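# Move tube rack into fume hood and close sash

## Task

Set the tube rack on the fume hood's work surface so the whole rack sits past the orange tape line, standing upright with each tube seated all the way down in a hole, and lower the sash until it is fully closed. The rack and tubes must never contact the floor, and the robot must not tip over or finish leaning; either one means failure. The final arrangement has to stay put without the robot supporting it, so release everything and back away at the end.

## Robot and tools

Robot: a Hello Robot Stretch 4 with one arm. It has an omni-wheel base, a lift running up a mast, a telescoping arm that reaches forward, a three-joint wrist (yaw, pitch, roll) and a two-finger gripper. It stands about 1.6 m tall; the base rim lies within 0.23 m of the base origin. Four cameras ride on it: head_camera, head_left_camera, head_right_camera (on the head) and wrist_camera (on the gripper).

Frames: the base frame has its origin on the floor below the base centre, x ahead, y to the left, z upward. hand_pose is reported in this frame and marks a point between the open fingertips; with all wrist joints at zero its axes line up with the base axes. Its printed value may be slightly wrong. The odometry frame is where the base frame was when the scene began.

execute_actions(actions, cameras): actions is a list holding one action or none (an empty list just reports state and images). An action may contain "base", "joints", or both, plus optional "pace" and "contact_limits"; alternatively it is just {"end_of_arm": "enable_torque"}, which re-powers any wrist or gripper motor that shut itself off. All motions in one action begin together and may finish at different times.
- base: exactly one key, a relative move measured from where the base last reported itself. translate_m: straight drive in metres, forward positive, -2 to 2. strafe_m: sideways drive in metres, left positive, -2 to 2. rotate_rad: turn in place in radians, counter-clockwise (left) positive, -3.2 to 3.2.
- joints: absolute targets keyed by joint name, any subset. lift_m 0 to 1.2 m; arm_m 0 to 0.55 m extension; wrist_yaw_rad -1.134 to 4.276 (0 facing forward, positive turns left, 3.14 tucked back, above 3.4 the arm may block it); wrist_pitch_rad -1.117 to 4.259 (0 level, 1.57 pointing down); wrist_roll_rad -1.117 to 4.259 (0 keeps fingers level; positive turns clockwise viewed from behind); gripper_m -0.038 to 0.141, the fingertip gap in metres (below 0 the fingers squeeze each other). Joint targets past a range are clipped and reported; any other bad value or unknown key rejects the call with no motion.
- pace: "slow", "default", "fast" or "max"; base tops out at 0.1/0.3/0.4/0.6 m/s and 1/2/3/4 rad/s, further reduced when the lift is above 0.2 m.
- contact_limits: only {"arm_m": value}, 0 (gentlest) to 0.75 (firmest), default 0.5; the arm halts when it pushes harder than that.
- cameras: list of names or "all"; omitted/null means all, [] means none.
A joint or the base left out of an action may still be driving toward an older target. No action runs beyond 15 s. If a call reports a stop, later movement, wait and finished_scene calls in that same reply are skipped.

wait(seconds): 0 to 10 s with no new command; returns state and images. zoom_image(camera, region): enlarges [x0, y0, x1, y1] pixels (at most 504 by 504) of that camera's most recent full image. read_manual(section): gives only licence text. finished_scene(scene): closes the given scene irreversibly and reports success; the robot must already be holding its final state.

Results: joint_positions with completion tolerances (lift and arm ±0.004, yaw and roll ±0.02, pitch ±0.05, gripper ±0.004). base_status and joint_status: "done"; "off_target" (resting short, may still push); "contact_stop_at_<key>" (blocked, holds there; lift, arm or wheels may go slack); "limit_stop_at_<name>"; "time_out"; "torque_fault" (wrist or gripper motor overloaded and went limp until enable_torque). "limit_stop_at_tilt" means the robot leans over 6 degrees and lift, arm and wheels go slack. "limit_stop_at_own_body" means a joint would strike the robot; move it away from the body. on_its_own lists uncommanded behaviour; "held at" there is a held target, not a position. lidar_m: 12 ranges in metres, sector 1 straight ahead, then counter-clockwise in 30 degree steps (4 left, 7 behind, 10 right); "-" means nothing seen or closer than 0.25 m; glass, thin legs and things behind may be missed, and table tops count. wrist_depth_mm: a 7x7 grid of depths, 100 to 2000 mm, from top left. base_odometry counts wheel turns, so slip looks like travel; a gap above about 0.1 rad between turned_by_wheels and turned_by_imu signals a bump or slip. base_tilt is in degrees, forward and right positive. motor_effort is percent of maximum with the peak in brackets; readings are noisy and biased. For wheel_0/1/2, positive means turning right.

Gripper: close to a gripper_m smaller than the object's width; a lower value grips harder and pulls the item toward the wrist. Position and "done" do not prove a grasp; check gripper effort. If fingertips snag on a surface below, lift up.

Starting out: lift_m 0.4 with wrist_yaw_rad 0 in one action unfolds the wrist. Self-collision is likely with the gripper pitched up (below -0.2) and rolled (below -0.4 or above 4).

Avoid: driving or turning with over 1 kg held and arm_m above 0.2, especially at fast paces; hard or sustained pushes, particularly with the gripper high or a large contact limit; pressing the gripper into things during base or arm moves (torque faults); dropping, sliding or slamming the rack; letting anything reach the floor. Objects may occasionally be nudged by outside forces. The simulation keeps running while replies are written, holding the last command.

Each tool is called after ">>>" as name(argument=value, ...) on one line, values as JSON.

## Session

>>> execute_actions(actions=[])

Scene clock: 0.00 s.
base_odometry: x=+0.000 y=+0.000 heading=+0.000 (m, m, rad; odometry frame)
turned_by_wheels: +0.000 (rad since the last result)
turned_by_imu: +0.000 (rad since the last result)
base_tilt: forward=-0.6 right=+0.7 (deg)
lidar_m: 1.21 1.22 1.30 2.06 2.22 2.17 1.69 2.21 2.65 1.31 1.26 1.37
base_status: not commanded
joint_positions: lift_m=+0.294 arm_m=-0.001 wrist_yaw_rad=+3.092 wrist_pitch_rad=+0.020 wrist_roll_rad=-0.006 gripper_m=+0.057
joint_status: not commanded
motor_effort: lift_m=+19 arm_m=+0 wrist_yaw_rad=+1 wrist_pitch_rad=-5 wrist_roll_rad=-1 gripper_m=-1 wheel_0=+0 wheel_1=+0 wheel_2=+0 (%)
hand_pose: x=-0.1135 y=+0.1017 z=+0.4667 quat_wxyz=(+0.025, -0.010, -0.003, +1.000) (m; base frame)
wrist_depth_mm: - 143 - - - - - / - 139 - - - - - / - 131 216 - - - - / 113 141 272 - - - - / 139 - 1863 - - - - / - - 213 - 1708 - - / 1308 1205 1229 163 1182 1366 1366
pictures: head_camera, head_left_camera, head_right_camera, wrist_camera
Images, in order (width x height): head_camera 420x560, head_left_camera 420x672, head_right_camera 420x672, wrist_camera 616x392.

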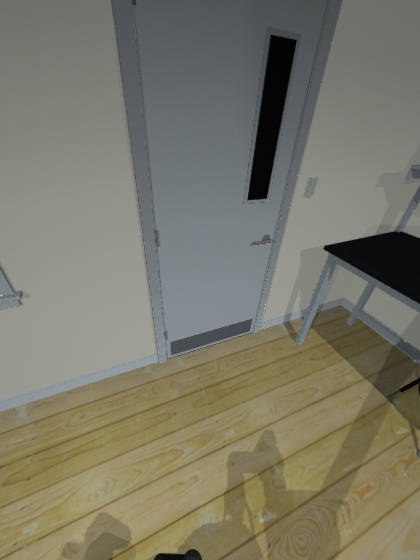

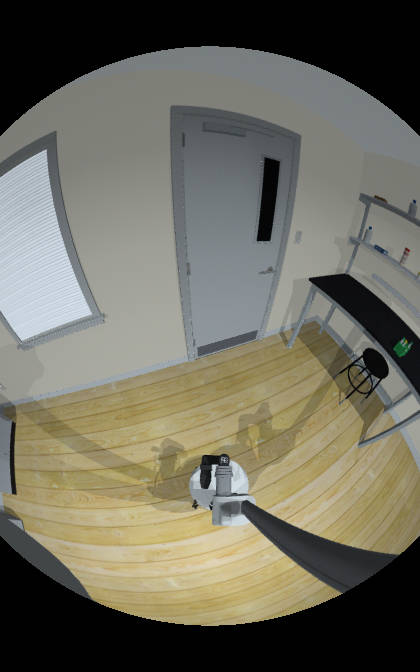

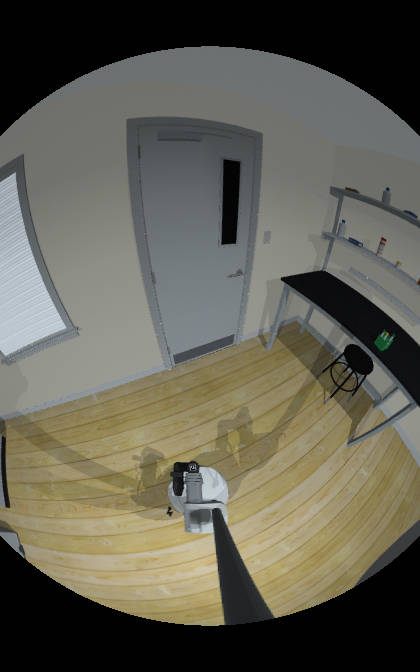

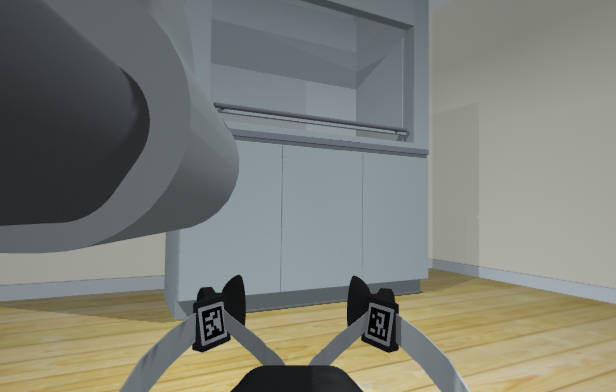

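>>> execute_actions(actions=[{"base":{"rotate_rad":-2.84},"joints":{"lift_m":0.8,"wrist_yaw_rad":0,"gripper_m":0}}])

Scene clock: 6.73 s.
base_odometry: x=+0.000 y=+0.000 heading=-2.840 (m, m, rad; odometry frame)
turned_by_wheels: -2.840 (rad since the last result)
turned_by_imu: -2.819 (rad since the last result)
base_tilt: forward=-0.6 right=+0.8 (deg)
lidar_m: 1.70 2.55 2.23 1.27 1.28 1.29 1.21 1.23 1.60 2.20 2.28 1.78
base_status: done
joint_positions: lift_m=+0.800 arm_m=-0.001 wrist_yaw_rad=+0.000 wrist_pitch_rad=+0.020 wrist_roll_rad=-0.006 gripper_m=+0.000
joint_status: all done
motor_effort: lift_m=+22(23) arm_m=-1(1) wrist_yaw_rad=+0(7) wrist_pitch_rad=-5(5) wrist_roll_rad=+0(0) gripper_m=-1(4) wheel_0=+2(7) wheel_1=+1(10) wheel_2=+1(6) (%)
hand_pose: x=+0.4586 y=-0.0874 z=+0.9723 quat_wxyz=(+1.000, -0.003, +0.010, +0.000) (m; base frame)
wrist_depth_mm: - - - 1756 1576 1661 1661 / - - - - - - 1983 / - - - - - - 1983 / - - - - - - 1921 / - - - 1618 1576 1576 1618 / - - - 206 1537 1576 1618 / - - - 190 172 1537 1618
pictures: head_camera, head_left_camera, head_right_camera, wrist_camera
camera_calibration (this result's frames):
wrist_camera: T_world_to_cam=[[-0.0425453, -0.998952, 0.0168722, -0.092012], [0.0269029, -0.0180269, -0.999475, 1.02398], [0.998732, -0.0420691, 0.0276416, -0.261335], [0, 0, 0, 1]] pos_world=[0.229541, -0.0844505, 1.03222]
Images, in order (width x height): head_camera 420x560, head_left_camera 420x672, head_right_camera 420x672, wrist_camera 616x392.

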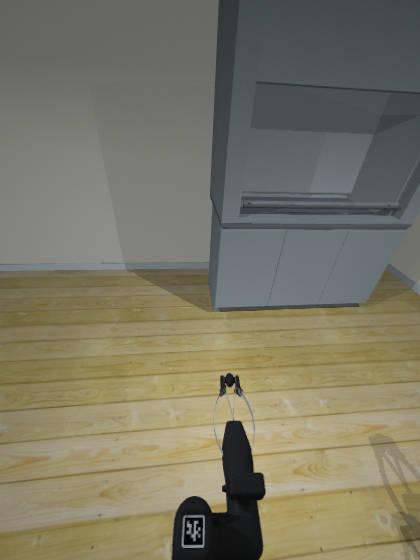

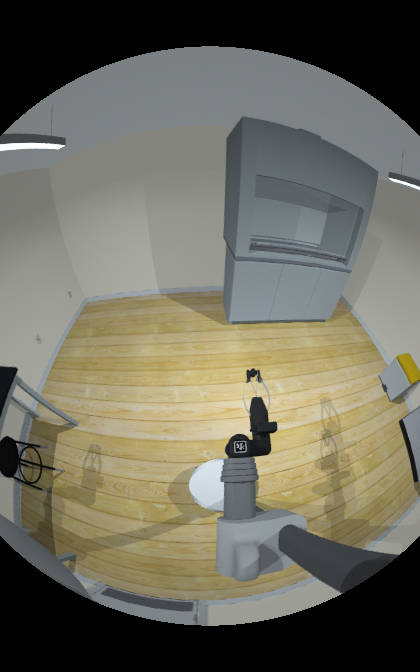

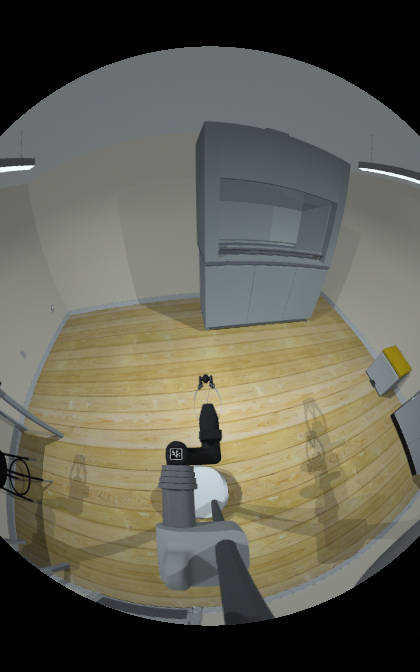

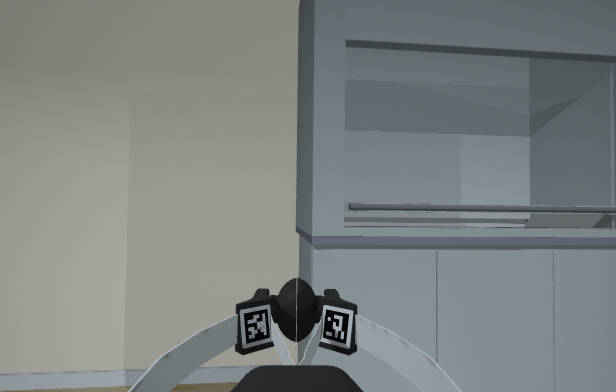

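>>> execute_actions(actions=[{"base":{"strafe_m":-0.75}}], cameras=[])

>>> execute_actions(actions=[{"base":{"translate_m":1.0}}])

Scene clock: 15.57 s.
base_odometry: x=-0.223 y=+0.716 heading=-2.840 (m, m, rad; odometry frame)
turned_by_wheels: +0.000 (rad since the last result)
turned_by_imu: -0.005 (rad since the last result)
base_tilt: forward=-0.9 right=+0.6 (deg)
lidar_m: 1.75 1.76 3.06 2.04 1.83 1.27 1.13 1.16 1.51 1.44 1.56 1.89
base_status: done
joint_positions: lift_m=+0.800 arm_m=-0.001 wrist_yaw_rad=+0.000 wrist_pitch_rad=+0.020 wrist_roll_rad=-0.006 gripper_m=+0.000
joint_status: not commanded
motor_effort: lift_m=+21(22) arm_m=-1(1) wrist_yaw_rad=+1(0) wrist_pitch_rad=-5(5) wrist_roll_rad=+0(0) gripper_m=-5(3) wheel_0=+0(8) wheel_1=+0(9) wheel_2=+0(0) (%)
hand_pose: x=+0.4586 y=-0.0874 z=+0.9724 quat_wxyz=(+1.000, -0.003, +0.010, +0.000) (m; base frame)
wrist_depth_mm: - 1537 1576 1576 1618 1661 - / - 1708 - - - 1756 - / - 1756 - - - 1756 - / - 1576 - - - 1808 - / - 1499 1576 1576 1618 1618 - / - 1537 1537 206 1618 1661 - / - 1499 1499 190 173 1661 -
pictures: none
No camera images: the call's "cameras" was empty. Leave "cameras" out to get every camera's image.

Scene clock: 20.37 s.
base_odometry: x=-1.178 y=+0.418 heading=-2.839 (m, m, rad; odometry frame)
turned_by_wheels: +0.000 (rad since the last result)
turned_by_imu: -0.003 (rad since the last result)
base_tilt: forward=-0.7 right=+0.7 (deg)
lidar_m: 0.73 0.74 2.11 2.82 2.21 2.35 2.14 2.17 1.50 1.44 1.21 0.80
base_status: done
joint_positions: lift_m=+0.800 arm_m=-0.001 wrist_yaw_rad=+0.000 wrist_pitch_rad=+0.020 wrist_roll_rad=-0.006 gripper_m=+0.000
joint_status: not commanded
motor_effort: lift_m=+21(21) arm_m=+0(1) wrist_yaw_rad=+0(1) wrist_pitch_rad=-5(5) wrist_roll_rad=-1(0) gripper_m=-4(2) wheel_0=+2(3) wheel_1=+1(9) wheel_2=+1(13) (%)
hand_pose: x=+0.4586 y=-0.0874 z=+0.9724 quat_wxyz=(+1.000, -0.003, +0.010, +0.000) (m; base frame)
wrist_depth_mm: 931 1160 1229 1255 1281 1281 946 / 931 1138 1205 1229 1281 1281 946 / 931 1182 1182 1205 1255 1281 931 / 842 1138 1160 1205 1255 1160 917 / 609 621 640 661 668 683 715 / 504 517 525 206 564 574 597 / 504 512 525 189 172 569 580
pictures: head_camera, head_left_camera, head_right_camera, wrist_camera
camera_calibration (this result's frames):
wrist_camera: T_world_to_cam=[[-0.042556, -0.998952, 0.0168723, -0.0920111], [0.0269027, -0.0180272, -0.999475, 1.02404], [0.998732, -0.0420798, 0.0276416, -0.261336], [0, 0, 0, 1]] pos_world=[0.22954, -0.0844511, 1.03228]
Images, in order (width x height): head_camera 420x560, head_left_camera 420x672, head_right_camera 420x672, wrist_camera 616x392.

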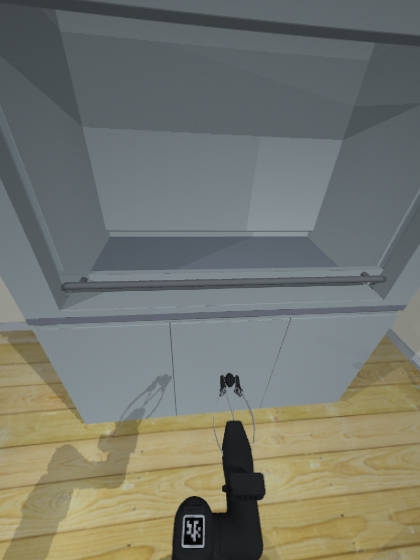

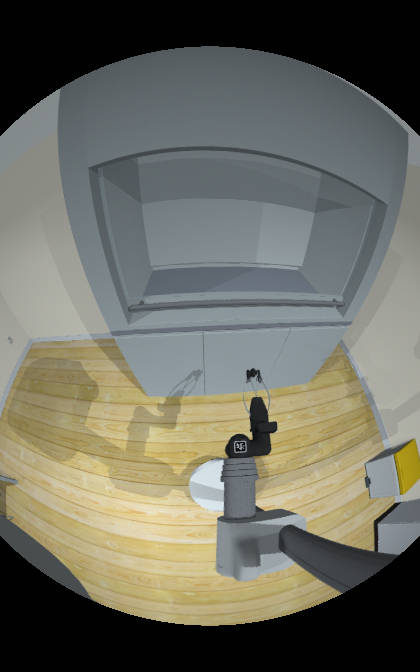

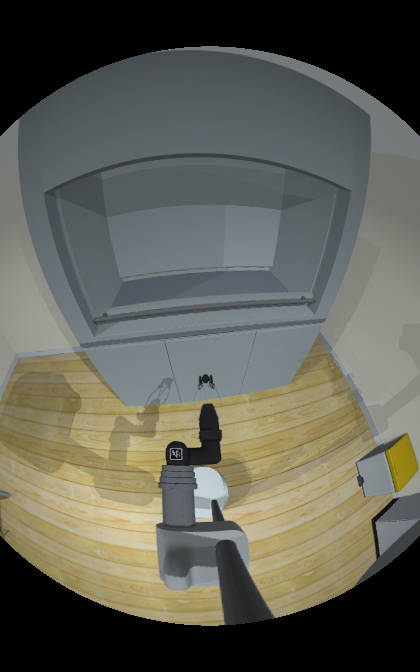

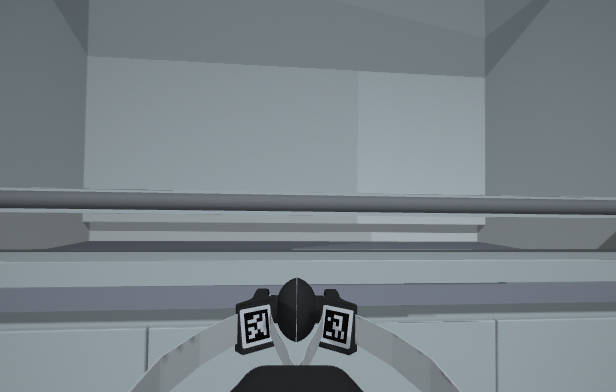

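>>> execute_actions(actions=[{"base":{"rotate_rad":0.07},"joints":{"lift_m":0.825,"arm_m":0.27}}], cameras=["wrist_camera","head_camera"])

Scene clock: 27.67 s.
base_odometry: x=-1.178 y=+0.418 heading=-2.769 (m, m, rad; odometry frame)
turned_by_wheels: +0.070 (rad since the last result)
turned_by_imu: +0.067 (rad since the last result)
base_tilt: forward=-0.6 right=+0.6 (deg)
lidar_m: 0.72 0.76 2.25 2.21 2.23 2.27 2.15 2.02 1.46 1.42 1.13 0.79
base_status: done
joint_positions: lift_m=+0.825 arm_m=+0.269 wrist_yaw_rad=+0.000 wrist_pitch_rad=+0.020 wrist_roll_rad=-0.006 gripper_m=+0.000
joint_status: all done
motor_effort: lift_m=+22(22) arm_m=+7(8) wrist_yaw_rad=+1(2) wrist_pitch_rad=-5(5) wrist_roll_rad=+0(0) gripper_m=-6(3) wheel_0=-1(5) wheel_1=-2(4) wheel_2=+0(4) (%)
hand_pose: x=+0.7280 y=-0.0874 z=+0.9973 quat_wxyz=(+1.000, -0.003, +0.010, +0.000) (m; base frame)
wrist_depth_mm: 820 931 946 946 960 960 960 / 809 917 946 931 931 946 960 / 809 917 917 931 931 946 946 / 750 904 904 931 931 946 960 / 723 732 750 759 778 788 809 / 364 368 370 207 379 387 389 / 255 256 258 190 172 267 270
pictures: head_camera, wrist_camera
camera_calibration (this result's frames):
wrist_camera: T_world_to_cam=[[-0.0424529, -0.998956, 0.0168681, -0.0810087], [0.0270018, -0.0180243, -0.999473, 1.04167], [0.998734, -0.0419751, 0.0277388, -0.531174], [0, 0, 0, 1]] pos_world=[0.498936, -0.0844449, 1.05722]
Images, in order (width x height): head_camera 420x560, wrist_camera 616x392.

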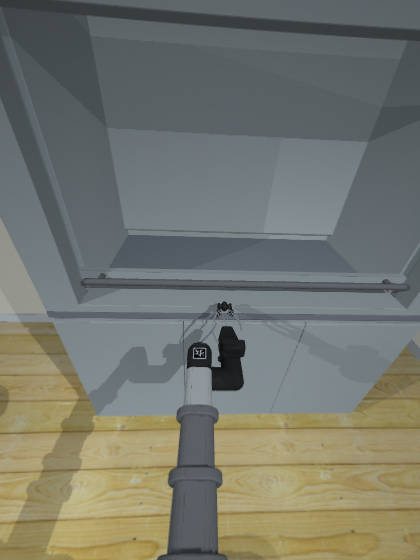

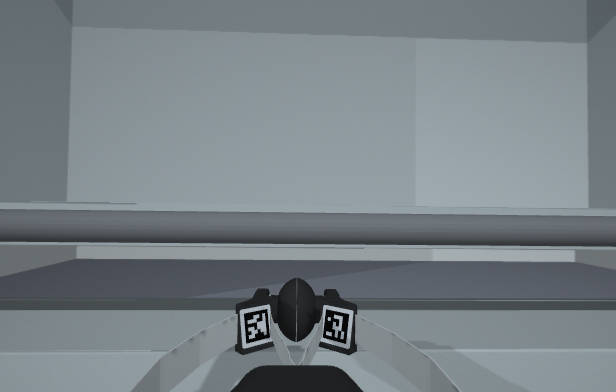

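>>> execute_actions(actions=[{"joints":{"arm_m":0.38},"pace":"slow","contact_limits":{"arm_m":0.2}}], cameras=["wrist_camera"])

>>> execute_actions(actions=[{"joints":{"lift_m":1.2},"pace":"slow"}], cameras=["wrist_camera","head_camera"])

Scene clock: 36.17 s.
base_odometry: x=-1.178 y=+0.418 heading=-2.769 (m, m, rad; odometry frame)
turned_by_wheels: +0.000 (rad since the last result)
turned_by_imu: -0.002 (rad since the last result)
base_tilt: forward=-0.6 right=+0.8 (deg)
lidar_m: 0.74 0.77 2.26 2.17 2.21 2.27 2.15 2.01 1.48 1.44 1.13 0.79
base_status: not commanded
joint_positions: lift_m=+0.825 arm_m=+0.379 wrist_yaw_rad=+0.000 wrist_pitch_rad=+0.020 wrist_roll_rad=-0.006 gripper_m=+0.000
joint_status: all done
motor_effort: lift_m=+22(22) arm_m=+7(8) wrist_yaw_rad=+1(0) wrist_pitch_rad=-5(5) wrist_roll_rad=-1(0) gripper_m=-7(5) wheel_0=-1(1) wheel_1=-2(2) wheel_2=+0(0) (%)
contact_limits: arm_m 0.2
hand_pose: x=+0.8380 y=-0.0874 z=+0.9973 quat_wxyz=(+1.000, -0.003, +0.010, +0.000) (m; base frame)
wrist_depth_mm: 798 809 820 831 831 842 842 / 798 809 809 820 831 842 842 / 798 798 809 820 831 831 842 / 750 798 798 809 820 820 854 / 175 177 179 181 182 185 186 / 488 496 496 206 508 517 517 / 235 236 208 189 172 242 245
pictures: wrist_camera
camera_calibration (this result's frames):
wrist_camera: T_world_to_cam=[[-0.0425921, -0.99895, 0.0168679, -0.076263], [0.0269992, -0.0180279, -0.999473, 1.0387], [0.998728, -0.0421142, 0.0277387, -0.641014], [0, 0, 0, 1]] pos_world=[0.608906, -0.0844531, 1.05722]
Images, in order (width x height): wrist_camera 616x392.

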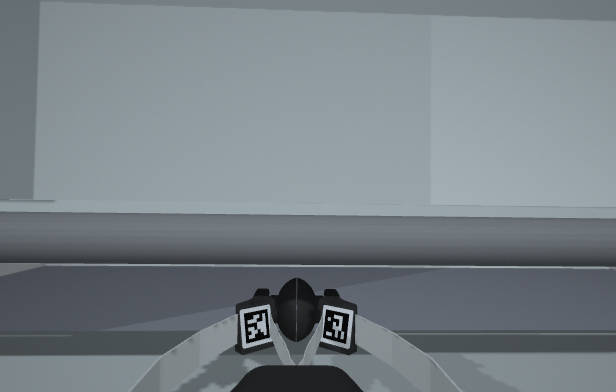

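Scene clock: 47.50 s.
torque_fault: wrist_pitch_rad switched itself off since the last result.
base_odometry: x=-1.178 y=+0.418 heading=-2.769 (m, m, rad; odometry frame)
turned_by_wheels: +0.000 (rad since the last result)
turned_by_imu: -0.004 (rad since the last result)
base_tilt: forward=-0.5 right=+0.9 (deg)
lidar_m: 0.74 0.78 2.21 2.18 2.23 2.26 2.15 2.02 1.47 1.45 1.10 0.77
base_status: not commanded
joint_positions: lift_m=+1.199 arm_m=+0.379 wrist_yaw_rad=+0.000 wrist_pitch_rad=+1.374 wrist_roll_rad=-0.006 gripper_m=+0.000
joint_status: all done
on_its_own: wrist_pitch_rad is off since a torque_fault, until you send "end_of_arm": "enable_torque" (its first target +0.017 is given up)
motor_effort: lift_m=+22(33) arm_m=+6(7) wrist_yaw_rad=+1(3) wrist_pitch_rad=+1(99) wrist_roll_rad=+0(0) gripper_m=-5(9) wheel_0=+0(1) wheel_1=-2(2) wheel_2=+2(2) (%)
hand_pose: x=+0.6062 y=-0.0874 z=+1.0945 quat_wxyz=(+0.773, -0.002, +0.634, +0.002) (m; base frame)
wrist_depth_mm: 327 329 330 330 330 329 330 / 320 320 319 320 324 325 325 / 397 399 404 404 404 410 413 / 585 597 597 597 597 603 609 / 1308 1336 1336 1366 1336 1336 1366 / 1281 1281 1281 206 1281 1308 1308 / 1229 1229 1229 190 172 1281 1281
pictures: head_camera, wrist_camera
camera_calibration (this result's frames):
wrist_camera: T_world_to_cam=[[0.00752008, -0.998948, 0.0452472, -0.14921], [-0.970378, -0.0182168, -0.240906, 0.916445], [0.241476, -0.0420953, -0.969493, 1.13828], [0, 0, 0, 1]] pos_world=[0.615551, -0.0844421, 1.33109]
Images, in order (width x height): head_camera 420x560, wrist_camera 616x392.

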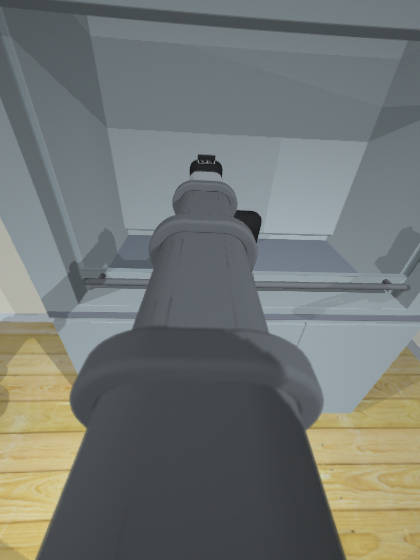

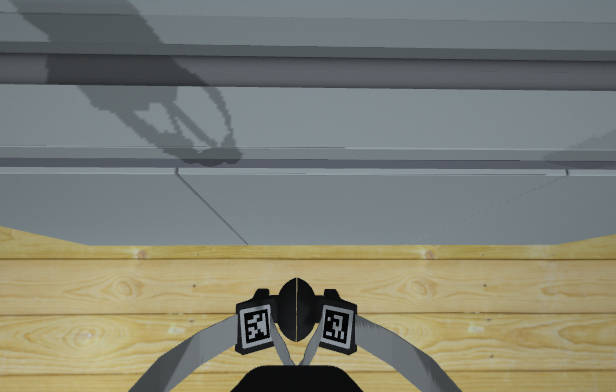

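>>> execute_actions(actions=[{"end_of_arm":"enable_torque"}], cameras=[])

>>> execute_actions(actions=[{"base":{"translate_m":0.25},"joints":{"arm_m":0.235,"wrist_pitch_rad":1.1,"wrist_roll_rad":1.57,"gripper_m":0.06},"pace":"slow"}], cameras=["wrist_camera"])

>>> execute_actions(actions=[{"joints":{"lift_m":1.15},"pace":"slow"}], cameras=["wrist_camera","head_right_camera"])

Scene clock: 58.67 s.
base_odometry: x=-1.178 y=+0.418 heading=-2.769 (m, m, rad; odometry frame)
turned_by_wheels: +0.000 (rad since the last result)
turned_by_imu: -0.005 (rad since the last result)
base_tilt: forward=-0.7 right=+0.8 (deg)
lidar_m: 0.74 0.77 2.23 2.20 2.22 2.26 2.12 2.02 1.48 1.43 1.11 0.78
base_status: not commanded
joint_positions: lift_m=+1.199 arm_m=+0.379 wrist_yaw_rad=+0.000 wrist_pitch_rad=+1.442 wrist_roll_rad=-0.006 gripper_m=+0.000
joint_status: not commanded
end_of_arm: enable_torque: each motor that was off is on again
on_its_own: wrist_pitch_rad is held at +1.442, not at its first target +0.017, since a torque_fault
motor_effort: lift_m=+22(22) arm_m=+6(6) wrist_yaw_rad=+0(1) wrist_pitch_rad=+1(1) wrist_roll_rad=+0(0) gripper_m=-5(2) wheel_0=+0(0) wheel_1=-2(2) wheel_2=+2(2) (%)
hand_pose: x=+0.5869 y=-0.0874 z=+1.0913 quat_wxyz=(+0.751, -0.002, +0.660, +0.002) (m; base frame)
wrist_depth_mm: 298 312 310 310 312 314 315 / 387 392 392 397 397 402 404 / 469 473 477 480 484 488 459 / 831 831 842 831 842 842 854 / 1281 1308 1336 1366 1366 1366 1397 / 1308 1281 1308 206 1308 1308 1336 / 1255 1229 1255 190 172 1336 1281
pictures: none
No camera images: the call's "cameras" was empty. Leave "cameras" out to get every camera's image.

Scene clock: 62.47 s.
base_odometry: x=-1.411 y=+0.327 heading=-2.769 (m, m, rad; odometry frame)
turned_by_wheels: +0.000 (rad since the last result)
turned_by_imu: -0.002 (rad since the last result)
base_tilt: forward=-0.6 right=+0.9 (deg)
lidar_m: 0.48 0.51 0.68 2.94 2.26 2.50 2.40 2.02 1.48 1.81 0.74 0.53
base_status: done
joint_positions: lift_m=+1.199 arm_m=+0.236 wrist_yaw_rad=+0.000 wrist_pitch_rad=+1.101 wrist_roll_rad=+1.570 gripper_m=+0.060
joint_status: all done
motor_effort: lift_m=+22(22) arm_m=-7(8) wrist_yaw_rad=+1(1) wrist_pitch_rad=-2(4) wrist_roll_rad=+1(5) gripper_m=-4(6) wheel_0=+2(5) wheel_1=+3(5) wheel_2=-3(4) (%)
hand_pose: x=+0.5377 y=-0.0874 z=+1.1201 quat_wxyz=(+0.603, +0.602, +0.370, -0.370) (m; base frame)
wrist_depth_mm: 683 591 517 320 389 1205 1138 / 683 585 512 320 389 1205 1118 / 676 580 508 310 387 1205 1118 / 683 569 504 307 384 1205 1118 / 668 574 504 309 382 1182 1118 / 668 564 220 306 217 1205 1118 / 654 559 480 161 366 1182 1098
pictures: wrist_camera
camera_calibration (this result's frames):
wrist_camera: T_world_to_cam=[[-0.910338, -0.0111569, -0.413715, 0.944155], [0.00932043, 0.99883, -0.0474448, 0.201535], [0.413761, -0.0470468, -0.909169, 1.01904], [0, 0, 0, 1]] pos_world=[0.435981, -0.142822, 1.32666]
Images, in order (width x height): wrist_camera 616x392.

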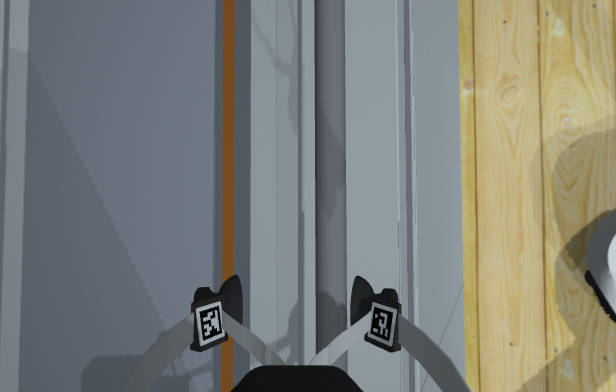

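Scene clock: 63.73 s.
base_odometry: x=-1.411 y=+0.327 heading=-2.769 (m, m, rad; odometry frame)
turned_by_wheels: +0.000 (rad since the last result)
turned_by_imu: -0.001 (rad since the last result)
base_tilt: forward=-0.7 right=+0.9 (deg)
lidar_m: 0.49 0.53 0.68 2.94 2.31 2.53 2.39 1.99 1.52 1.79 0.74 0.53
base_status: not commanded
joint_positions: lift_m=+1.150 arm_m=+0.236 wrist_yaw_rad=+0.000 wrist_pitch_rad=+1.101 wrist_roll_rad=+1.570 gripper_m=+0.060
joint_status: all done
motor_effort: lift_m=+16(21) arm_m=-7(7) wrist_yaw_rad=+0(1) wrist_pitch_rad=-2(3) wrist_roll_rad=+1(1) gripper_m=-2(0) wheel_0=+2(2) wheel_1=+3(3) wheel_2=-3(2) (%)
hand_pose: x=+0.5377 y=-0.0874 z=+1.0712 quat_wxyz=(+0.603, +0.602, +0.370, -0.370) (m; base frame)
wrist_depth_mm: 609 521 286 343 368 1160 1098 / 603 512 286 340 362 1182 1078 / 597 508 283 338 359 1160 1098 / 597 508 282 334 353 1160 1098 / 585 500 279 334 349 1118 1078 / 580 500 220 334 219 1160 1078 / 569 496 264 161 322 1118 1078
pictures: head_right_camera, wrist_camera
camera_calibration (this result's frames):
wrist_camera: T_world_to_cam=[[-0.910338, -0.0111568, -0.413715, 0.92391], [0.0093206, 0.99883, -0.0474447, 0.199213], [0.413761, -0.0470468, -0.909169, 0.974558], [0, 0, 0, 1]] pos_world=[0.43598, -0.142822, 1.27773]
Images, in order (width x height): head_right_camera 420x672, wrist_camera 616x392.

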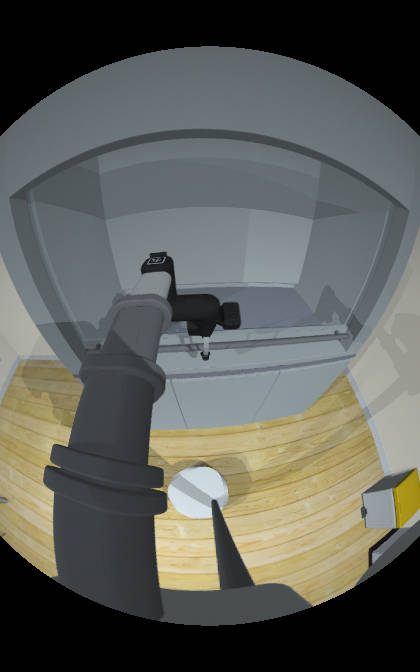

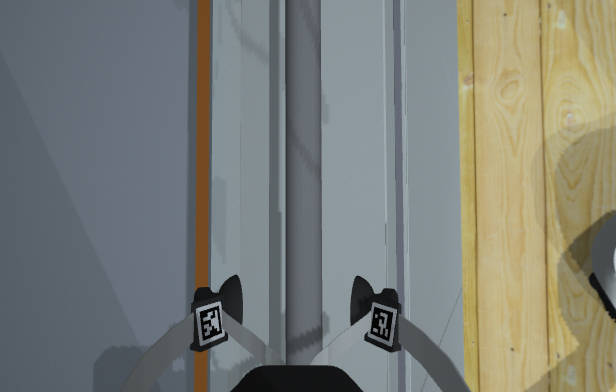

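>>> execute_actions(actions=[{"joints":{"lift_m":1.11,"arm_m":0.246,"gripper_m":0.045},"pace":"slow"}], cameras=["wrist_camera"])

>>> execute_actions(actions=[{"joints":{"gripper_m":-0.03}}], cameras=["wrist_camera"])

>>> execute_actions(actions=[{"joints":{"lift_m":1.2},"pace":"slow"}], cameras=["wrist_camera","head_right_camera"])

Scene clock: 71.70 s.
base_odometry: x=-1.410 y=+0.327 heading=-2.770 (m, m, rad; odometry frame)
turned_by_wheels: -0.001 (rad since the last result)
turned_by_imu: +0.004 (rad since the last result)
base_tilt: forward=-0.6 right=+0.8 (deg)
lidar_m: 0.48 0.50 0.70 2.94 2.29 2.52 2.41 2.01 1.49 1.79 0.74 0.52
base_status: not commanded
joint_positions: lift_m=+1.111 arm_m=+0.244 wrist_yaw_rad=-0.006 wrist_pitch_rad=+1.097 wrist_roll_rad=+1.570 gripper_m=+0.045
joint_status: all done
on_its_own: wrist_yaw_rad is at rest, and its effort (+18) is outside its rest range (-13 to +13)
motor_effort: lift_m=+10(15) arm_m=+10(10) wrist_yaw_rad=+18(23) wrist_pitch_rad=+8(10) wrist_roll_rad=-1(2) gripper_m=-7(5) wheel_0=+0(2) wheel_1=+0(3) wheel_2=-6(6) (%)
hand_pose: x=+0.5461 y=-0.0882 z=+1.0322 quat_wxyz=(+0.602, +0.604, +0.367, -0.371) (m; base frame)
wrist_depth_mm: 559 473 259 304 325 1118 1078 / 554 466 256 303 322 1138 1060 / 544 466 247 301 317 1118 1042 / 544 459 246 297 309 1118 1042 / 535 455 245 296 306 1098 1042 / 539 452 215 220 293 1078 1025 / 530 433 236 160 279 1078 1025
pictures: wrist_camera
camera_calibration (this result's frames):
wrist_camera: T_world_to_cam=[[-0.908791, -0.0048855, -0.417223, 0.918722], [0.016242, 0.998759, -0.0470731, 0.193912], [0.416936, -0.0495561, -0.907584, 0.931983], [0, 0, 0, 1]] pos_world=[0.443199, -0.142998, 1.23829]
Images, in order (width x height): wrist_camera 616x392.

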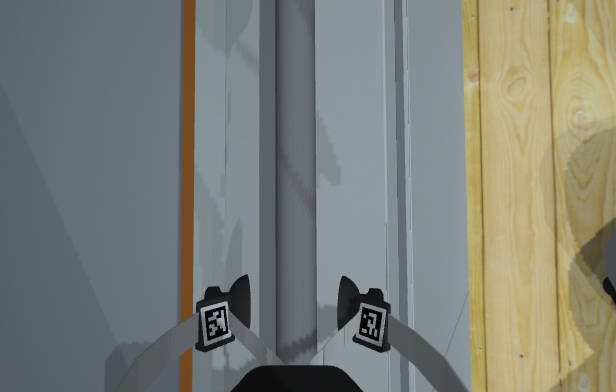

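Scene clock: 73.17 s.
base_odometry: x=-1.411 y=+0.327 heading=-2.769 (m, m, rad; odometry frame)
turned_by_wheels: +0.000 (rad since the last result)
turned_by_imu: +0.000 (rad since the last result)
base_tilt: forward=-0.7 right=+0.7 (deg)
lidar_m: 0.50 0.52 0.70 2.93 2.28 2.50 2.40 2.01 1.50 1.81 0.74 0.53
base_status: not commanded
joint_positions: lift_m=+1.109 arm_m=+0.246 wrist_yaw_rad=+0.004 wrist_pitch_rad=+1.096 wrist_roll_rad=+1.570 gripper_m=-0.029
joint_status: all done
motor_effort: lift_m=+25(25) arm_m=+2(10) wrist_yaw_rad=-10(19) wrist_pitch_rad=+13(28) wrist_roll_rad=+0(2) gripper_m=-30(35) wheel_0=-3(3) wheel_1=+0(0) wheel_2=+2(6) (%)
hand_pose: x=+0.5488 y=-0.0869 z=+1.0311 quat_wxyz=(+0.604, +0.603, +0.370, -0.367) (m; base frame)
wrist_depth_mm: 535 452 240 293 315 1118 1060 / 525 449 238 291 310 1138 1042 / 521 449 237 291 307 1098 1042 / 517 439 236 289 307 1118 1060 / 512 436 236 220 301 1098 1025 / 504 433 205 209 300 1098 1042 / 504 155 224 208 272 1078 1025
pictures: wrist_camera
camera_calibration (this result's frames):
wrist_camera: T_world_to_cam=[[-0.908105, -0.0141852, -0.418502, 0.920804], [0.00617949, 0.998863, -0.0472654, 0.198269], [0.418697, -0.0455081, -0.906985, 0.928748], [0, 0, 0, 1]] pos_world=[0.446097, -0.142716, 1.23709]
Images, in order (width x height): wrist_camera 616x392.

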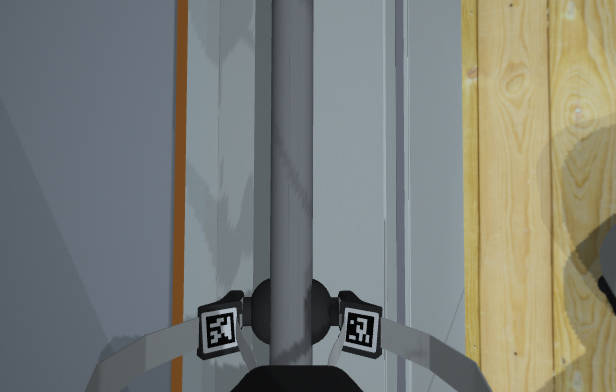

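Scene clock: 74.80 s.
base_odometry: x=-1.411 y=+0.327 heading=-2.769 (m, m, rad; odometry frame)
turned_by_wheels: +0.000 (rad since the last result)
turned_by_imu: -0.001 (rad since the last result)
base_tilt: forward=-0.8 right=+0.9 (deg)
lidar_m: 0.47 0.52 0.69 2.89 2.26 2.52 2.40 1.96 1.49 1.80 0.73 0.53
base_status: not commanded
joint_positions: lift_m=+1.199 arm_m=+0.246 wrist_yaw_rad=+0.000 wrist_pitch_rad=+1.101 wrist_roll_rad=+1.570 gripper_m=-0.030
joint_status: all done
motor_effort: lift_m=+22(32) arm_m=+2(2) wrist_yaw_rad=+0(10) wrist_pitch_rad=-2(13) wrist_roll_rad=+0(0) gripper_m=-14(32) wheel_0=-2(3) wheel_1=+1(1) wheel_2=+0(2) (%)
hand_pose: x=+0.5471 y=-0.0874 z=+1.1201 quat_wxyz=(+0.603, +0.602, +0.370, -0.370) (m; base frame)
wrist_depth_mm: 676 591 512 320 379 1205 1138 / 683 585 508 320 375 1205 1138 / 668 585 504 319 373 1182 1138 / 668 580 500 317 373 1182 1138 / 661 574 500 312 370 1182 1118 / 668 569 488 204 362 1160 1118 / 661 554 477 195 296 1160 1098
pictures: head_right_camera, wrist_camera
camera_calibration (this result's frames):
wrist_camera: T_world_to_cam=[[-0.910272, -0.0108429, -0.413868, 0.952879], [0.00961461, 0.998834, -0.0473151, 0.201146], [0.413898, -0.0470488, -0.909106, 1.01502], [0, 0, 0, 1]] pos_world=[0.445329, -0.142824, 1.32665]
Images, in order (width x height): head_right_camera 420x672, wrist_camera 616x392.

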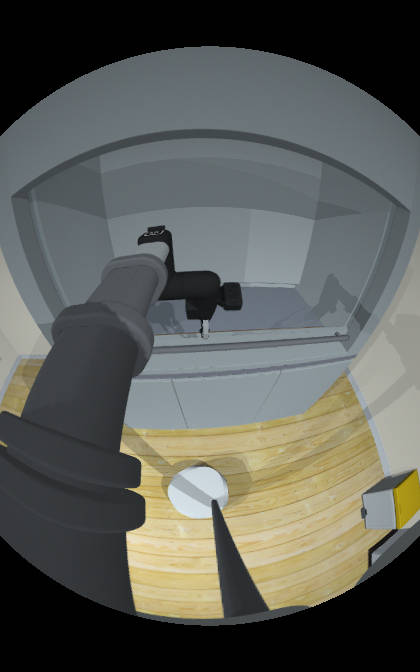

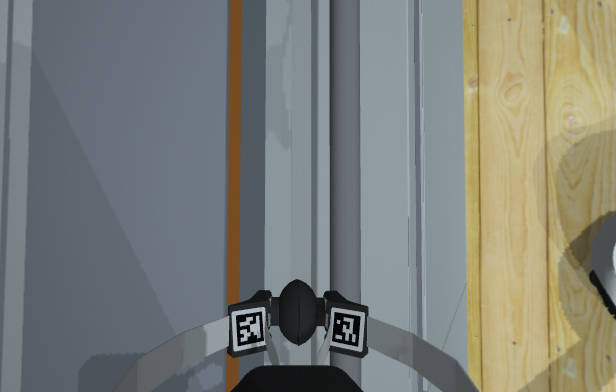

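>>> execute_actions(actions=[{"joints":{"arm_m":0,"wrist_roll_rad":0,"gripper_m":0}}], cameras=[])

>>> execute_actions(actions=[{"joints":{"lift_m":0.575,"wrist_pitch_rad":-1.0}}], cameras=[])

>>> execute_actions(actions=[{"joints":{"arm_m":0.235},"pace":"slow","contact_limits":{"arm_m":0.1}}], cameras=["wrist_camera","head_right_camera"])

Scene clock: 88.73 s.
base_odometry: x=-1.411 y=+0.327 heading=-2.769 (m, m, rad; odometry frame)
turned_by_wheels: +0.000 (rad since the last result)
turned_by_imu: -0.002 (rad since the last result)
base_tilt: forward=-0.7 right=+0.8 (deg)
lidar_m: 0.49 0.51 0.72 2.91 2.29 2.52 2.40 1.98 1.50 1.80 0.74 0.50
base_status: not commanded
joint_positions: lift_m=+1.199 arm_m=+0.001 wrist_yaw_rad=+0.000 wrist_pitch_rad=+1.101 wrist_roll_rad=+0.000 gripper_m=+0.000
joint_status: all done
motor_effort: lift_m=+22(22) arm_m=-7(8) wrist_yaw_rad=+1(1) wrist_pitch_rad=-3(2) wrist_roll_rad=-1(4) gripper_m=-5(14) wheel_0=-2(2) wheel_1=+0(1) wheel_2=+0(0) (%)
hand_pose: x=+0.3027 y=-0.0874 z=+1.1201 quat_wxyz=(+0.852, +0.000, +0.523, +0.000) (m; base frame)
wrist_depth_mm: 647 654 654 668 676 683 683 / 421 427 430 436 436 442 449 / 488 492 496 496 504 504 500 / 544 554 559 559 564 569 559 / 699 715 715 732 723 741 741 / 1308 1078 904 206 1008 1160 1336 / 1255 1255 1205 190 172 1281 1281
pictures: none
No camera images: the call's "cameras" was empty. Leave "cameras" out to get every camera's image.

Scene clock: 92.10 s.
base_odometry: x=-1.411 y=+0.327 heading=-2.769 (m, m, rad; odometry frame)
turned_by_wheels: +0.000 (rad since the last result)
turned_by_imu: -0.001 (rad since the last result)
base_tilt: forward=-0.8 right=+0.8 (deg)
lidar_m: 0.49 0.52 0.75 2.89 2.26 2.54 2.39 2.00 1.51 1.80 0.75 0.51
base_status: not commanded
joint_positions: lift_m=+0.575 arm_m=+0.001 wrist_yaw_rad=+0.000 wrist_pitch_rad=-0.999 wrist_roll_rad=+0.000 gripper_m=+0.000
joint_status: all done
motor_effort: lift_m=+16(22) arm_m=-7(8) wrist_yaw_rad=+1(2) wrist_pitch_rad=-3(9) wrist_roll_rad=+0(0) gripper_m=-3(3) wheel_0=-2(2) wheel_1=+0(1) wheel_2=+0(0) (%)
hand_pose: x=+0.3284 y=-0.0874 z=+0.9960 quat_wxyz=(+0.878, +0.000, -0.479, +0.000) (m; base frame)
wrist_depth_mm: 1499 1499 1499 1499 1537 1499 1537 / 1576 1537 1576 1576 1537 1576 1661 / 946 960 976 991 1008 1042 1060 / 798 1229 1537 1576 1537 1397 1025 / 798 1205 1661 1708 1661 1537 1042 / 809 1255 1366 207 1366 1336 1042 / 809 1078 1098 190 172 1182 1060
pictures: none
No camera images: the call's "cameras" was empty. Leave "cameras" out to get every camera's image.

Scene clock: 95.17 s.
base_odometry: x=-1.411 y=+0.327 heading=-2.770 (m, m, rad; odometry frame)
turned_by_wheels: +0.000 (rad since the last result)
turned_by_imu: -0.002 (rad since the last result)
base_tilt: forward=-0.7 right=+0.7 (deg)
lidar_m: 0.49 0.51 0.69 2.93 2.29 2.53 2.41 1.98 1.48 1.80 0.73 0.50
base_status: not commanded
joint_positions: lift_m=+0.575 arm_m=+0.214 wrist_yaw_rad=-0.008 wrist_pitch_rad=-1.024 wrist_roll_rad=+0.000 gripper_m=+0.000
joint_status: arm_m contact_stop (moved +0.213 of +0.234)
on_its_own: arm_m is slack since a contact_stop (your +0.235 is given up); wrist_yaw_rad is at rest, and its effort (+22) is outside its rest range (-13 to +13); wrist_pitch_rad is at rest, and its effort (+70) is outside its rest range (-23 to +23)
motor_effort: lift_m=+16(16) arm_m=+0(15) wrist_yaw_rad=+22(24) wrist_pitch_rad=+70(72) wrist_roll_rad=-1(2) gripper_m=-4(7) wheel_0=-2(2) wheel_1=+1(1) wheel_2=-6(6) (%)
contact_limits: arm_m 0.1
hand_pose: x=+0.5343 y=-0.0886 z=+0.9999 quat_wxyz=(+0.872, -0.002, -0.490, -0.003) (m; base frame)
wrist_depth_mm: 1499 1464 1499 1464 1464 1499 1537 / 854 866 878 878 891 891 904 / 820 1255 1366 1366 1366 1366 1025 / 798 1281 1499 1499 1537 1464 1042 / 820 1229 1366 1366 1397 1366 1025 / 252 254 251 206 258 262 263 / 171 172 169 175 167 180 181
pictures: head_right_camera, wrist_camera
camera_calibration (this result's frames):
wrist_camera: T_world_to_cam=[[-0.0382966, -0.998768, -0.0315679, -0.0442308], [0.877307, -0.0184815, -0.479574, 0.0752244], [0.4784, -0.0460608, 0.876933, -0.909251], [0, 0, 0, 1]] pos_world=[0.367297, -0.0846669, 0.832032]
Images, in order (width x height): head_right_camera 420x672, wrist_camera 616x392.

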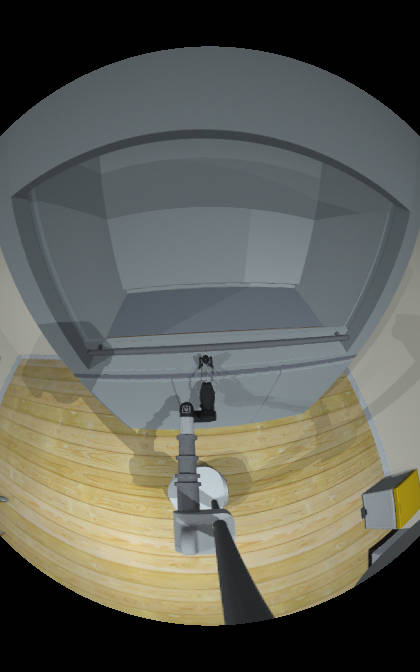

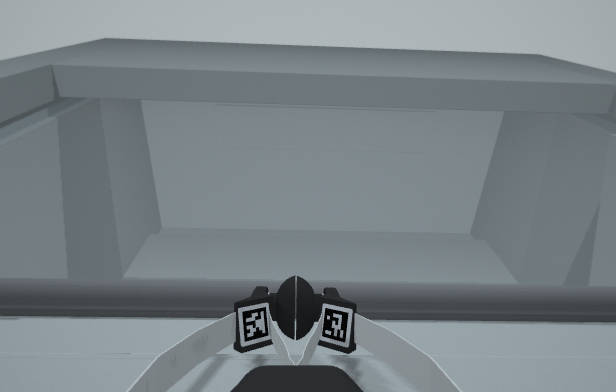

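>>> execute_actions(actions=[{"joints":{"arm_m":0.1}}], cameras=[])

>>> execute_actions(actions=[{"joints":{"lift_m":0.625,"wrist_pitch_rad":-0.75}}], cameras=[])

>>> execute_actions(actions=[{"joints":{"arm_m":0.16},"pace":"slow","contact_limits":{"arm_m":0.1}}], cameras=["wrist_camera"])

>>> execute_actions(actions=[{"joints":{"lift_m":0.65},"pace":"slow"}], cameras=["wrist_camera"])

Scene clock: 106.57 s.
base_odometry: x=-1.411 y=+0.327 heading=-2.769 (m, m, rad; odometry frame)
turned_by_wheels: +0.000 (rad since the last result)
turned_by_imu: -0.001 (rad since the last result)
base_tilt: forward=-0.8 right=+0.6 (deg)
lidar_m: 0.49 0.51 0.74 2.93 2.29 2.55 2.39 1.99 1.52 1.78 0.74 0.52
base_status: not commanded
joint_positions: lift_m=+0.575 arm_m=+0.101 wrist_yaw_rad=+0.000 wrist_pitch_rad=-0.999 wrist_roll_rad=+0.000 gripper_m=+0.000
joint_status: all done
motor_effort: lift_m=+16(16) arm_m=-7(8) wrist_yaw_rad=+1(22) wrist_pitch_rad=-2(69) wrist_roll_rad=+0(1) gripper_m=-5(4) wheel_0=-2(2) wheel_1=+1(1) wheel_2=-2(7) (%)
hand_pose: x=+0.4283 y=-0.0874 z=+0.9960 quat_wxyz=(+0.878, +0.000, -0.479, +0.000) (m; base frame)
wrist_depth_mm: 1464 1499 1499 1537 1499 1537 1537 / 1537 1042 1060 1098 1138 1160 1464 / 809 1078 1366 1430 1397 1366 976 / 809 1229 1537 1537 1537 1499 1042 / 809 1255 1464 1537 1499 1430 1060 / 809 1160 1229 206 1229 1229 1042 / 732 1025 309 190 173 332 334
pictures: none
No camera images: the call's "cameras" was empty. Leave "cameras" out to get every camera's image.

Scene clock: 107.67 s.
base_odometry: x=-1.411 y=+0.327 heading=-2.769 (m, m, rad; odometry frame)
turned_by_wheels: +0.000 (rad since the last result)
turned_by_imu: +0.000 (rad since the last result)
base_tilt: forward=-0.7 right=+0.9 (deg)
lidar_m: 0.48 0.50 0.69 2.91 2.30 2.52 2.40 2.01 1.50 1.80 0.73 0.53
base_status: not commanded
joint_positions: lift_m=+0.625 arm_m=+0.101 wrist_yaw_rad=+0.000 wrist_pitch_rad=-0.749 wrist_roll_rad=+0.000 gripper_m=+0.000
joint_status: all done
motor_effort: lift_m=+22(23) arm_m=-7(7) wrist_yaw_rad=+1(1) wrist_pitch_rad=-2(2) wrist_roll_rad=+0(1) gripper_m=-4(2) wheel_0=-2(2) wheel_1=+1(0) wheel_2=-2(2) (%)
hand_pose: x=+0.4835 y=-0.0874 z=+0.9994 quat_wxyz=(+0.931, +0.000, -0.366, +0.000) (m; base frame)
wrist_depth_mm: 778 1078 809 809 820 831 831 / 809 1229 1366 1397 1366 1366 1060 / 798 1255 1537 1499 1576 1464 1060 / 820 1205 1308 1308 1336 1336 1060 / 798 1098 1118 1118 1138 1160 1042 / 294 298 287 206 338 340 342 / 319 317 319 190 173 330 334
pictures: none
No camera images: the call's "cameras" was empty. Leave "cameras" out to get every camera's image.

Scene clock: 109.50 s.
base_odometry: x=-1.411 y=+0.327 heading=-2.769 (m, m, rad; odometry frame)
turned_by_wheels: +0.000 (rad since the last result)
turned_by_imu: -0.001 (rad since the last result)
base_tilt: forward=-0.6 right=+0.6 (deg)
lidar_m: 0.49 0.51 0.70 2.93 2.29 2.53 2.38 2.00 1.49 1.81 0.75 0.51
base_status: not commanded
joint_positions: lift_m=+0.625 arm_m=+0.159 wrist_yaw_rad=+0.000 wrist_pitch_rad=-0.749 wrist_roll_rad=+0.000 gripper_m=+0.000
joint_status: all done
motor_effort: lift_m=+22(22) arm_m=+8(7) wrist_yaw_rad=+1(0) wrist_pitch_rad=-3(3) wrist_roll_rad=+0(1) gripper_m=-7(5) wheel_0=-2(2) wheel_1=+0(1) wheel_2=-2(2) (%)
contact_limits: arm_m 0.1
hand_pose: x=+0.5409 y=-0.0874 z=+0.9993 quat_wxyz=(+0.931, +0.000, -0.366, +0.000) (m; base frame)
wrist_depth_mm: 798 1182 1205 1229 1229 1255 1060 / 809 1255 1366 1366 1397 1366 1060 / 798 1255 1499 1499 1464 1397 1042 / 798 1160 1205 1205 1229 1255 1060 / 253 257 1042 1042 1060 1078 976 / 276 277 251 206 285 286 289 / 176 176 174 179 172 182 521
pictures: wrist_camera
camera_calibration (this result's frames):
wrist_camera: T_world_to_cam=[[-0.0382386, -0.999029, -0.0218847, -0.0525838], [0.713946, -0.0119905, -0.700098, 0.378487], [0.699156, -0.0423952, 0.713711, -0.867864], [0, 0, 0, 1]] pos_world=[0.334542, -0.0847878, 0.883231]
Images, in order (width x height): wrist_camera 616x392.

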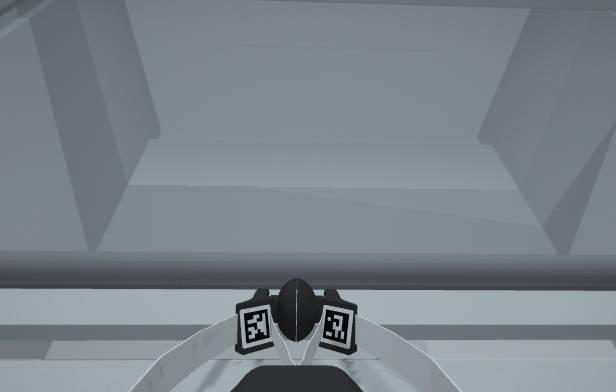

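Scene clock: 110.50 s.
base_odometry: x=-1.411 y=+0.327 heading=-2.769 (m, m, rad; odometry frame)
turned_by_wheels: +0.000 (rad since the last result)
turned_by_imu: +0.000 (rad since the last result)
base_tilt: forward=-0.6 right=+0.8 (deg)
lidar_m: 0.49 0.50 0.70 2.91 2.26 2.52 2.40 2.00 1.50 1.79 0.74 0.50
base_status: not commanded
joint_positions: lift_m=+0.649 arm_m=+0.159 wrist_yaw_rad=-0.002 wrist_pitch_rad=-0.742 wrist_roll_rad=+0.000 gripper_m=+0.000
joint_status: all done
motor_effort: lift_m=+29(29) arm_m=+8(7) wrist_yaw_rad=+7(8) wrist_pitch_rad=-22(22) wrist_roll_rad=+0(0) gripper_m=-3(1) wheel_0=-2(2) wheel_1=+1(1) wheel_2=-3(3) (%)
hand_pose: x=+0.5420 y=-0.0879 z=+1.0224 quat_wxyz=(+0.932, +0.000, -0.363, -0.001) (m; base frame)
wrist_depth_mm: 798 1160 1205 1229 1229 1281 1060 / 798 1255 1366 1336 1366 1366 1060 / 809 1281 1366 1397 1499 1397 1042 / 809 1138 1182 1182 1205 1229 1042 / 778 1025 1008 1025 1042 1060 1008 / 231 233 232 209 238 242 245 / 741 260 778 166 182 798 809
pictures: wrist_camera
camera_calibration (this result's frames):
wrist_camera: T_world_to_cam=[[-0.0407546, -0.998935, -0.0216284, -0.051432], [0.709234, -0.0136746, -0.704841, 0.401063], [0.703794, -0.0440651, 0.709036, -0.882958], [0, 0, 0, 1]] pos_world=[0.334877, -0.0848005, 0.907622]
Images, in order (width x height): wrist_camera 616x392.

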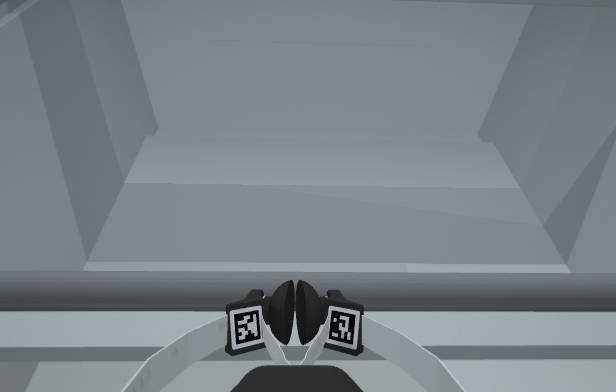

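>>> execute_actions(actions=[{"joints":{"lift_m":0.69,"arm_m":0.168},"pace":"slow"}], cameras=["wrist_camera"])

Scene clock: 114.17 s.
base_odometry: x=-1.410 y=+0.327 heading=-2.770 (m, m, rad; odometry frame)
turned_by_wheels: +0.000 (rad since the last result)
turned_by_imu: -0.002 (rad since the last result)
base_tilt: forward=-0.6 right=+0.7 (deg)
lidar_m: 0.49 0.51 0.70 2.93 2.27 2.52 2.39 1.99 1.52 1.79 0.75 0.53
base_status: not commanded
joint_positions: lift_m=+0.660 arm_m=+0.162 wrist_yaw_rad=-0.004 wrist_pitch_rad=-0.748 wrist_roll_rad=+0.000 gripper_m=+0.000
joint_status: lift_m contact_stop (moved +0.011 of +0.041); arm_m contact_stop_at_lift_m (moved +0.003 of +0.009)
on_its_own: arm_m is held at +0.162, not at your +0.168, since a contact_stop; lift_m is slack since a contact_stop (your +0.690 is given up)
motor_effort: lift_m=+20(39) arm_m=+2(20) wrist_yaw_rad=+11(34) wrist_pitch_rad=-4(33) wrist_roll_rad=+0(0) gripper_m=-3(6) wheel_0=+0(2) wheel_1=+2(2) wheel_2=-8(12) (%)
hand_pose: x=+0.5439 y=-0.0882 z=+1.0345 quat_wxyz=(+0.931, -0.001, -0.365, -0.002) (m; base frame)
wrist_depth_mm: 809 1160 1205 1205 1205 1229 1025 / 809 1255 1366 1336 1336 1366 1060 / 820 1255 1430 1464 1464 1397 1042 / 820 1138 1182 1205 1229 1229 1060 / 778 1025 1025 1042 1042 1078 1008 / 234 236 233 208 238 243 246 / 741 259 778 176 177 798 809
pictures: wrist_camera
camera_calibration (this result's frames):
wrist_camera: T_world_to_cam=[[-0.0419704, -0.99888, -0.0218552, -0.0504732], [0.713481, -0.0146515, -0.700522, 0.401405], [0.699417, -0.0449944, 0.713297, -0.894997], [0, 0, 0, 1]] pos_world=[0.337462, -0.0848053, 0.918487]
Images, in order (width x height): wrist_camera 616x392.

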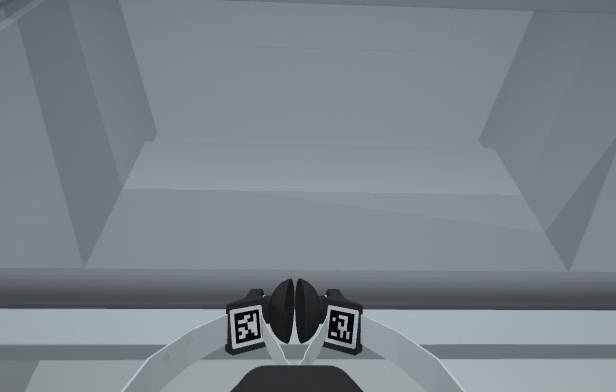

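It moved a little. Repeat.

>>> execute_actions(actions=[{"joints":{"lift_m":1.05,"arm_m":0.165}}], cameras=["wrist_camera"])

Scene clock: 119.37 s.
base_odometry: x=-1.410 y=+0.327 heading=-2.770 (m, m, rad; odometry frame)
turned_by_wheels: +0.000 (rad since the last result)
turned_by_imu: -0.002 (rad since the last result)
base_tilt: forward=-0.6 right=+0.5 (deg)
lidar_m: 0.49 0.51 0.69 2.94 2.27 2.50 2.38 2.02 1.50 1.80 0.73 0.52
base_status: not commanded
joint_positions: lift_m=+0.676 arm_m=+0.162 wrist_yaw_rad=-0.004 wrist_pitch_rad=-0.748 wrist_roll_rad=+0.000 gripper_m=+0.000
joint_status: lift_m contact_stop (moved +0.016 of +0.390); the others done
on_its_own: lift_m is slack since a contact_stop (your +1.050 is given up)
motor_effort: lift_m=+20(39) arm_m=+2(12) wrist_yaw_rad=+11(34) wrist_pitch_rad=-5(42) wrist_roll_rad=+1(1) gripper_m=-4(7) wheel_0=+0(0) wheel_1=+2(2) wheel_2=-8(12) (%)
hand_pose: x=+0.5438 y=-0.0882 z=+1.0504 quat_wxyz=(+0.931, -0.001, -0.365, -0.002) (m; base frame)
wrist_depth_mm: 798 1160 1182 1160 1182 1229 1042 / 820 1255 1366 1366 1336 1336 1042 / 809 1229 1397 1430 1430 1397 1060 / 820 1138 1182 1205 1205 1229 1060 / 768 1042 1008 1042 1060 1078 1008 / 235 236 233 209 239 244 245 / 750 259 788 177 176 809 820
pictures: wrist_camera
camera_calibration (this result's frames):
wrist_camera: T_world_to_cam=[[-0.0419599, -0.998883, -0.0217266, -0.0502466], [0.713276, -0.014721, -0.700729, 0.412958], [0.699626, -0.0448996, 0.713097, -0.906126], [0, 0, 0, 1]] pos_world=[0.337288, -0.0847959, 0.934435]
Images, in order (width x height): wrist_camera 616x392.

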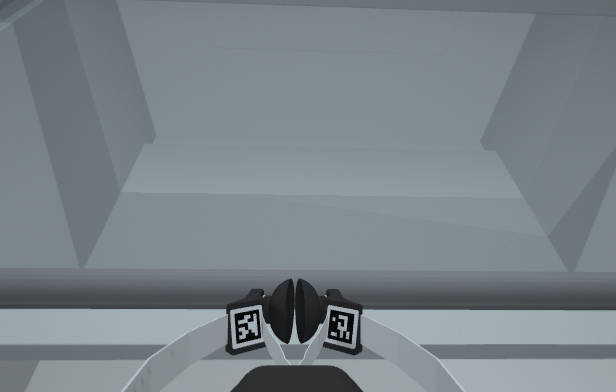

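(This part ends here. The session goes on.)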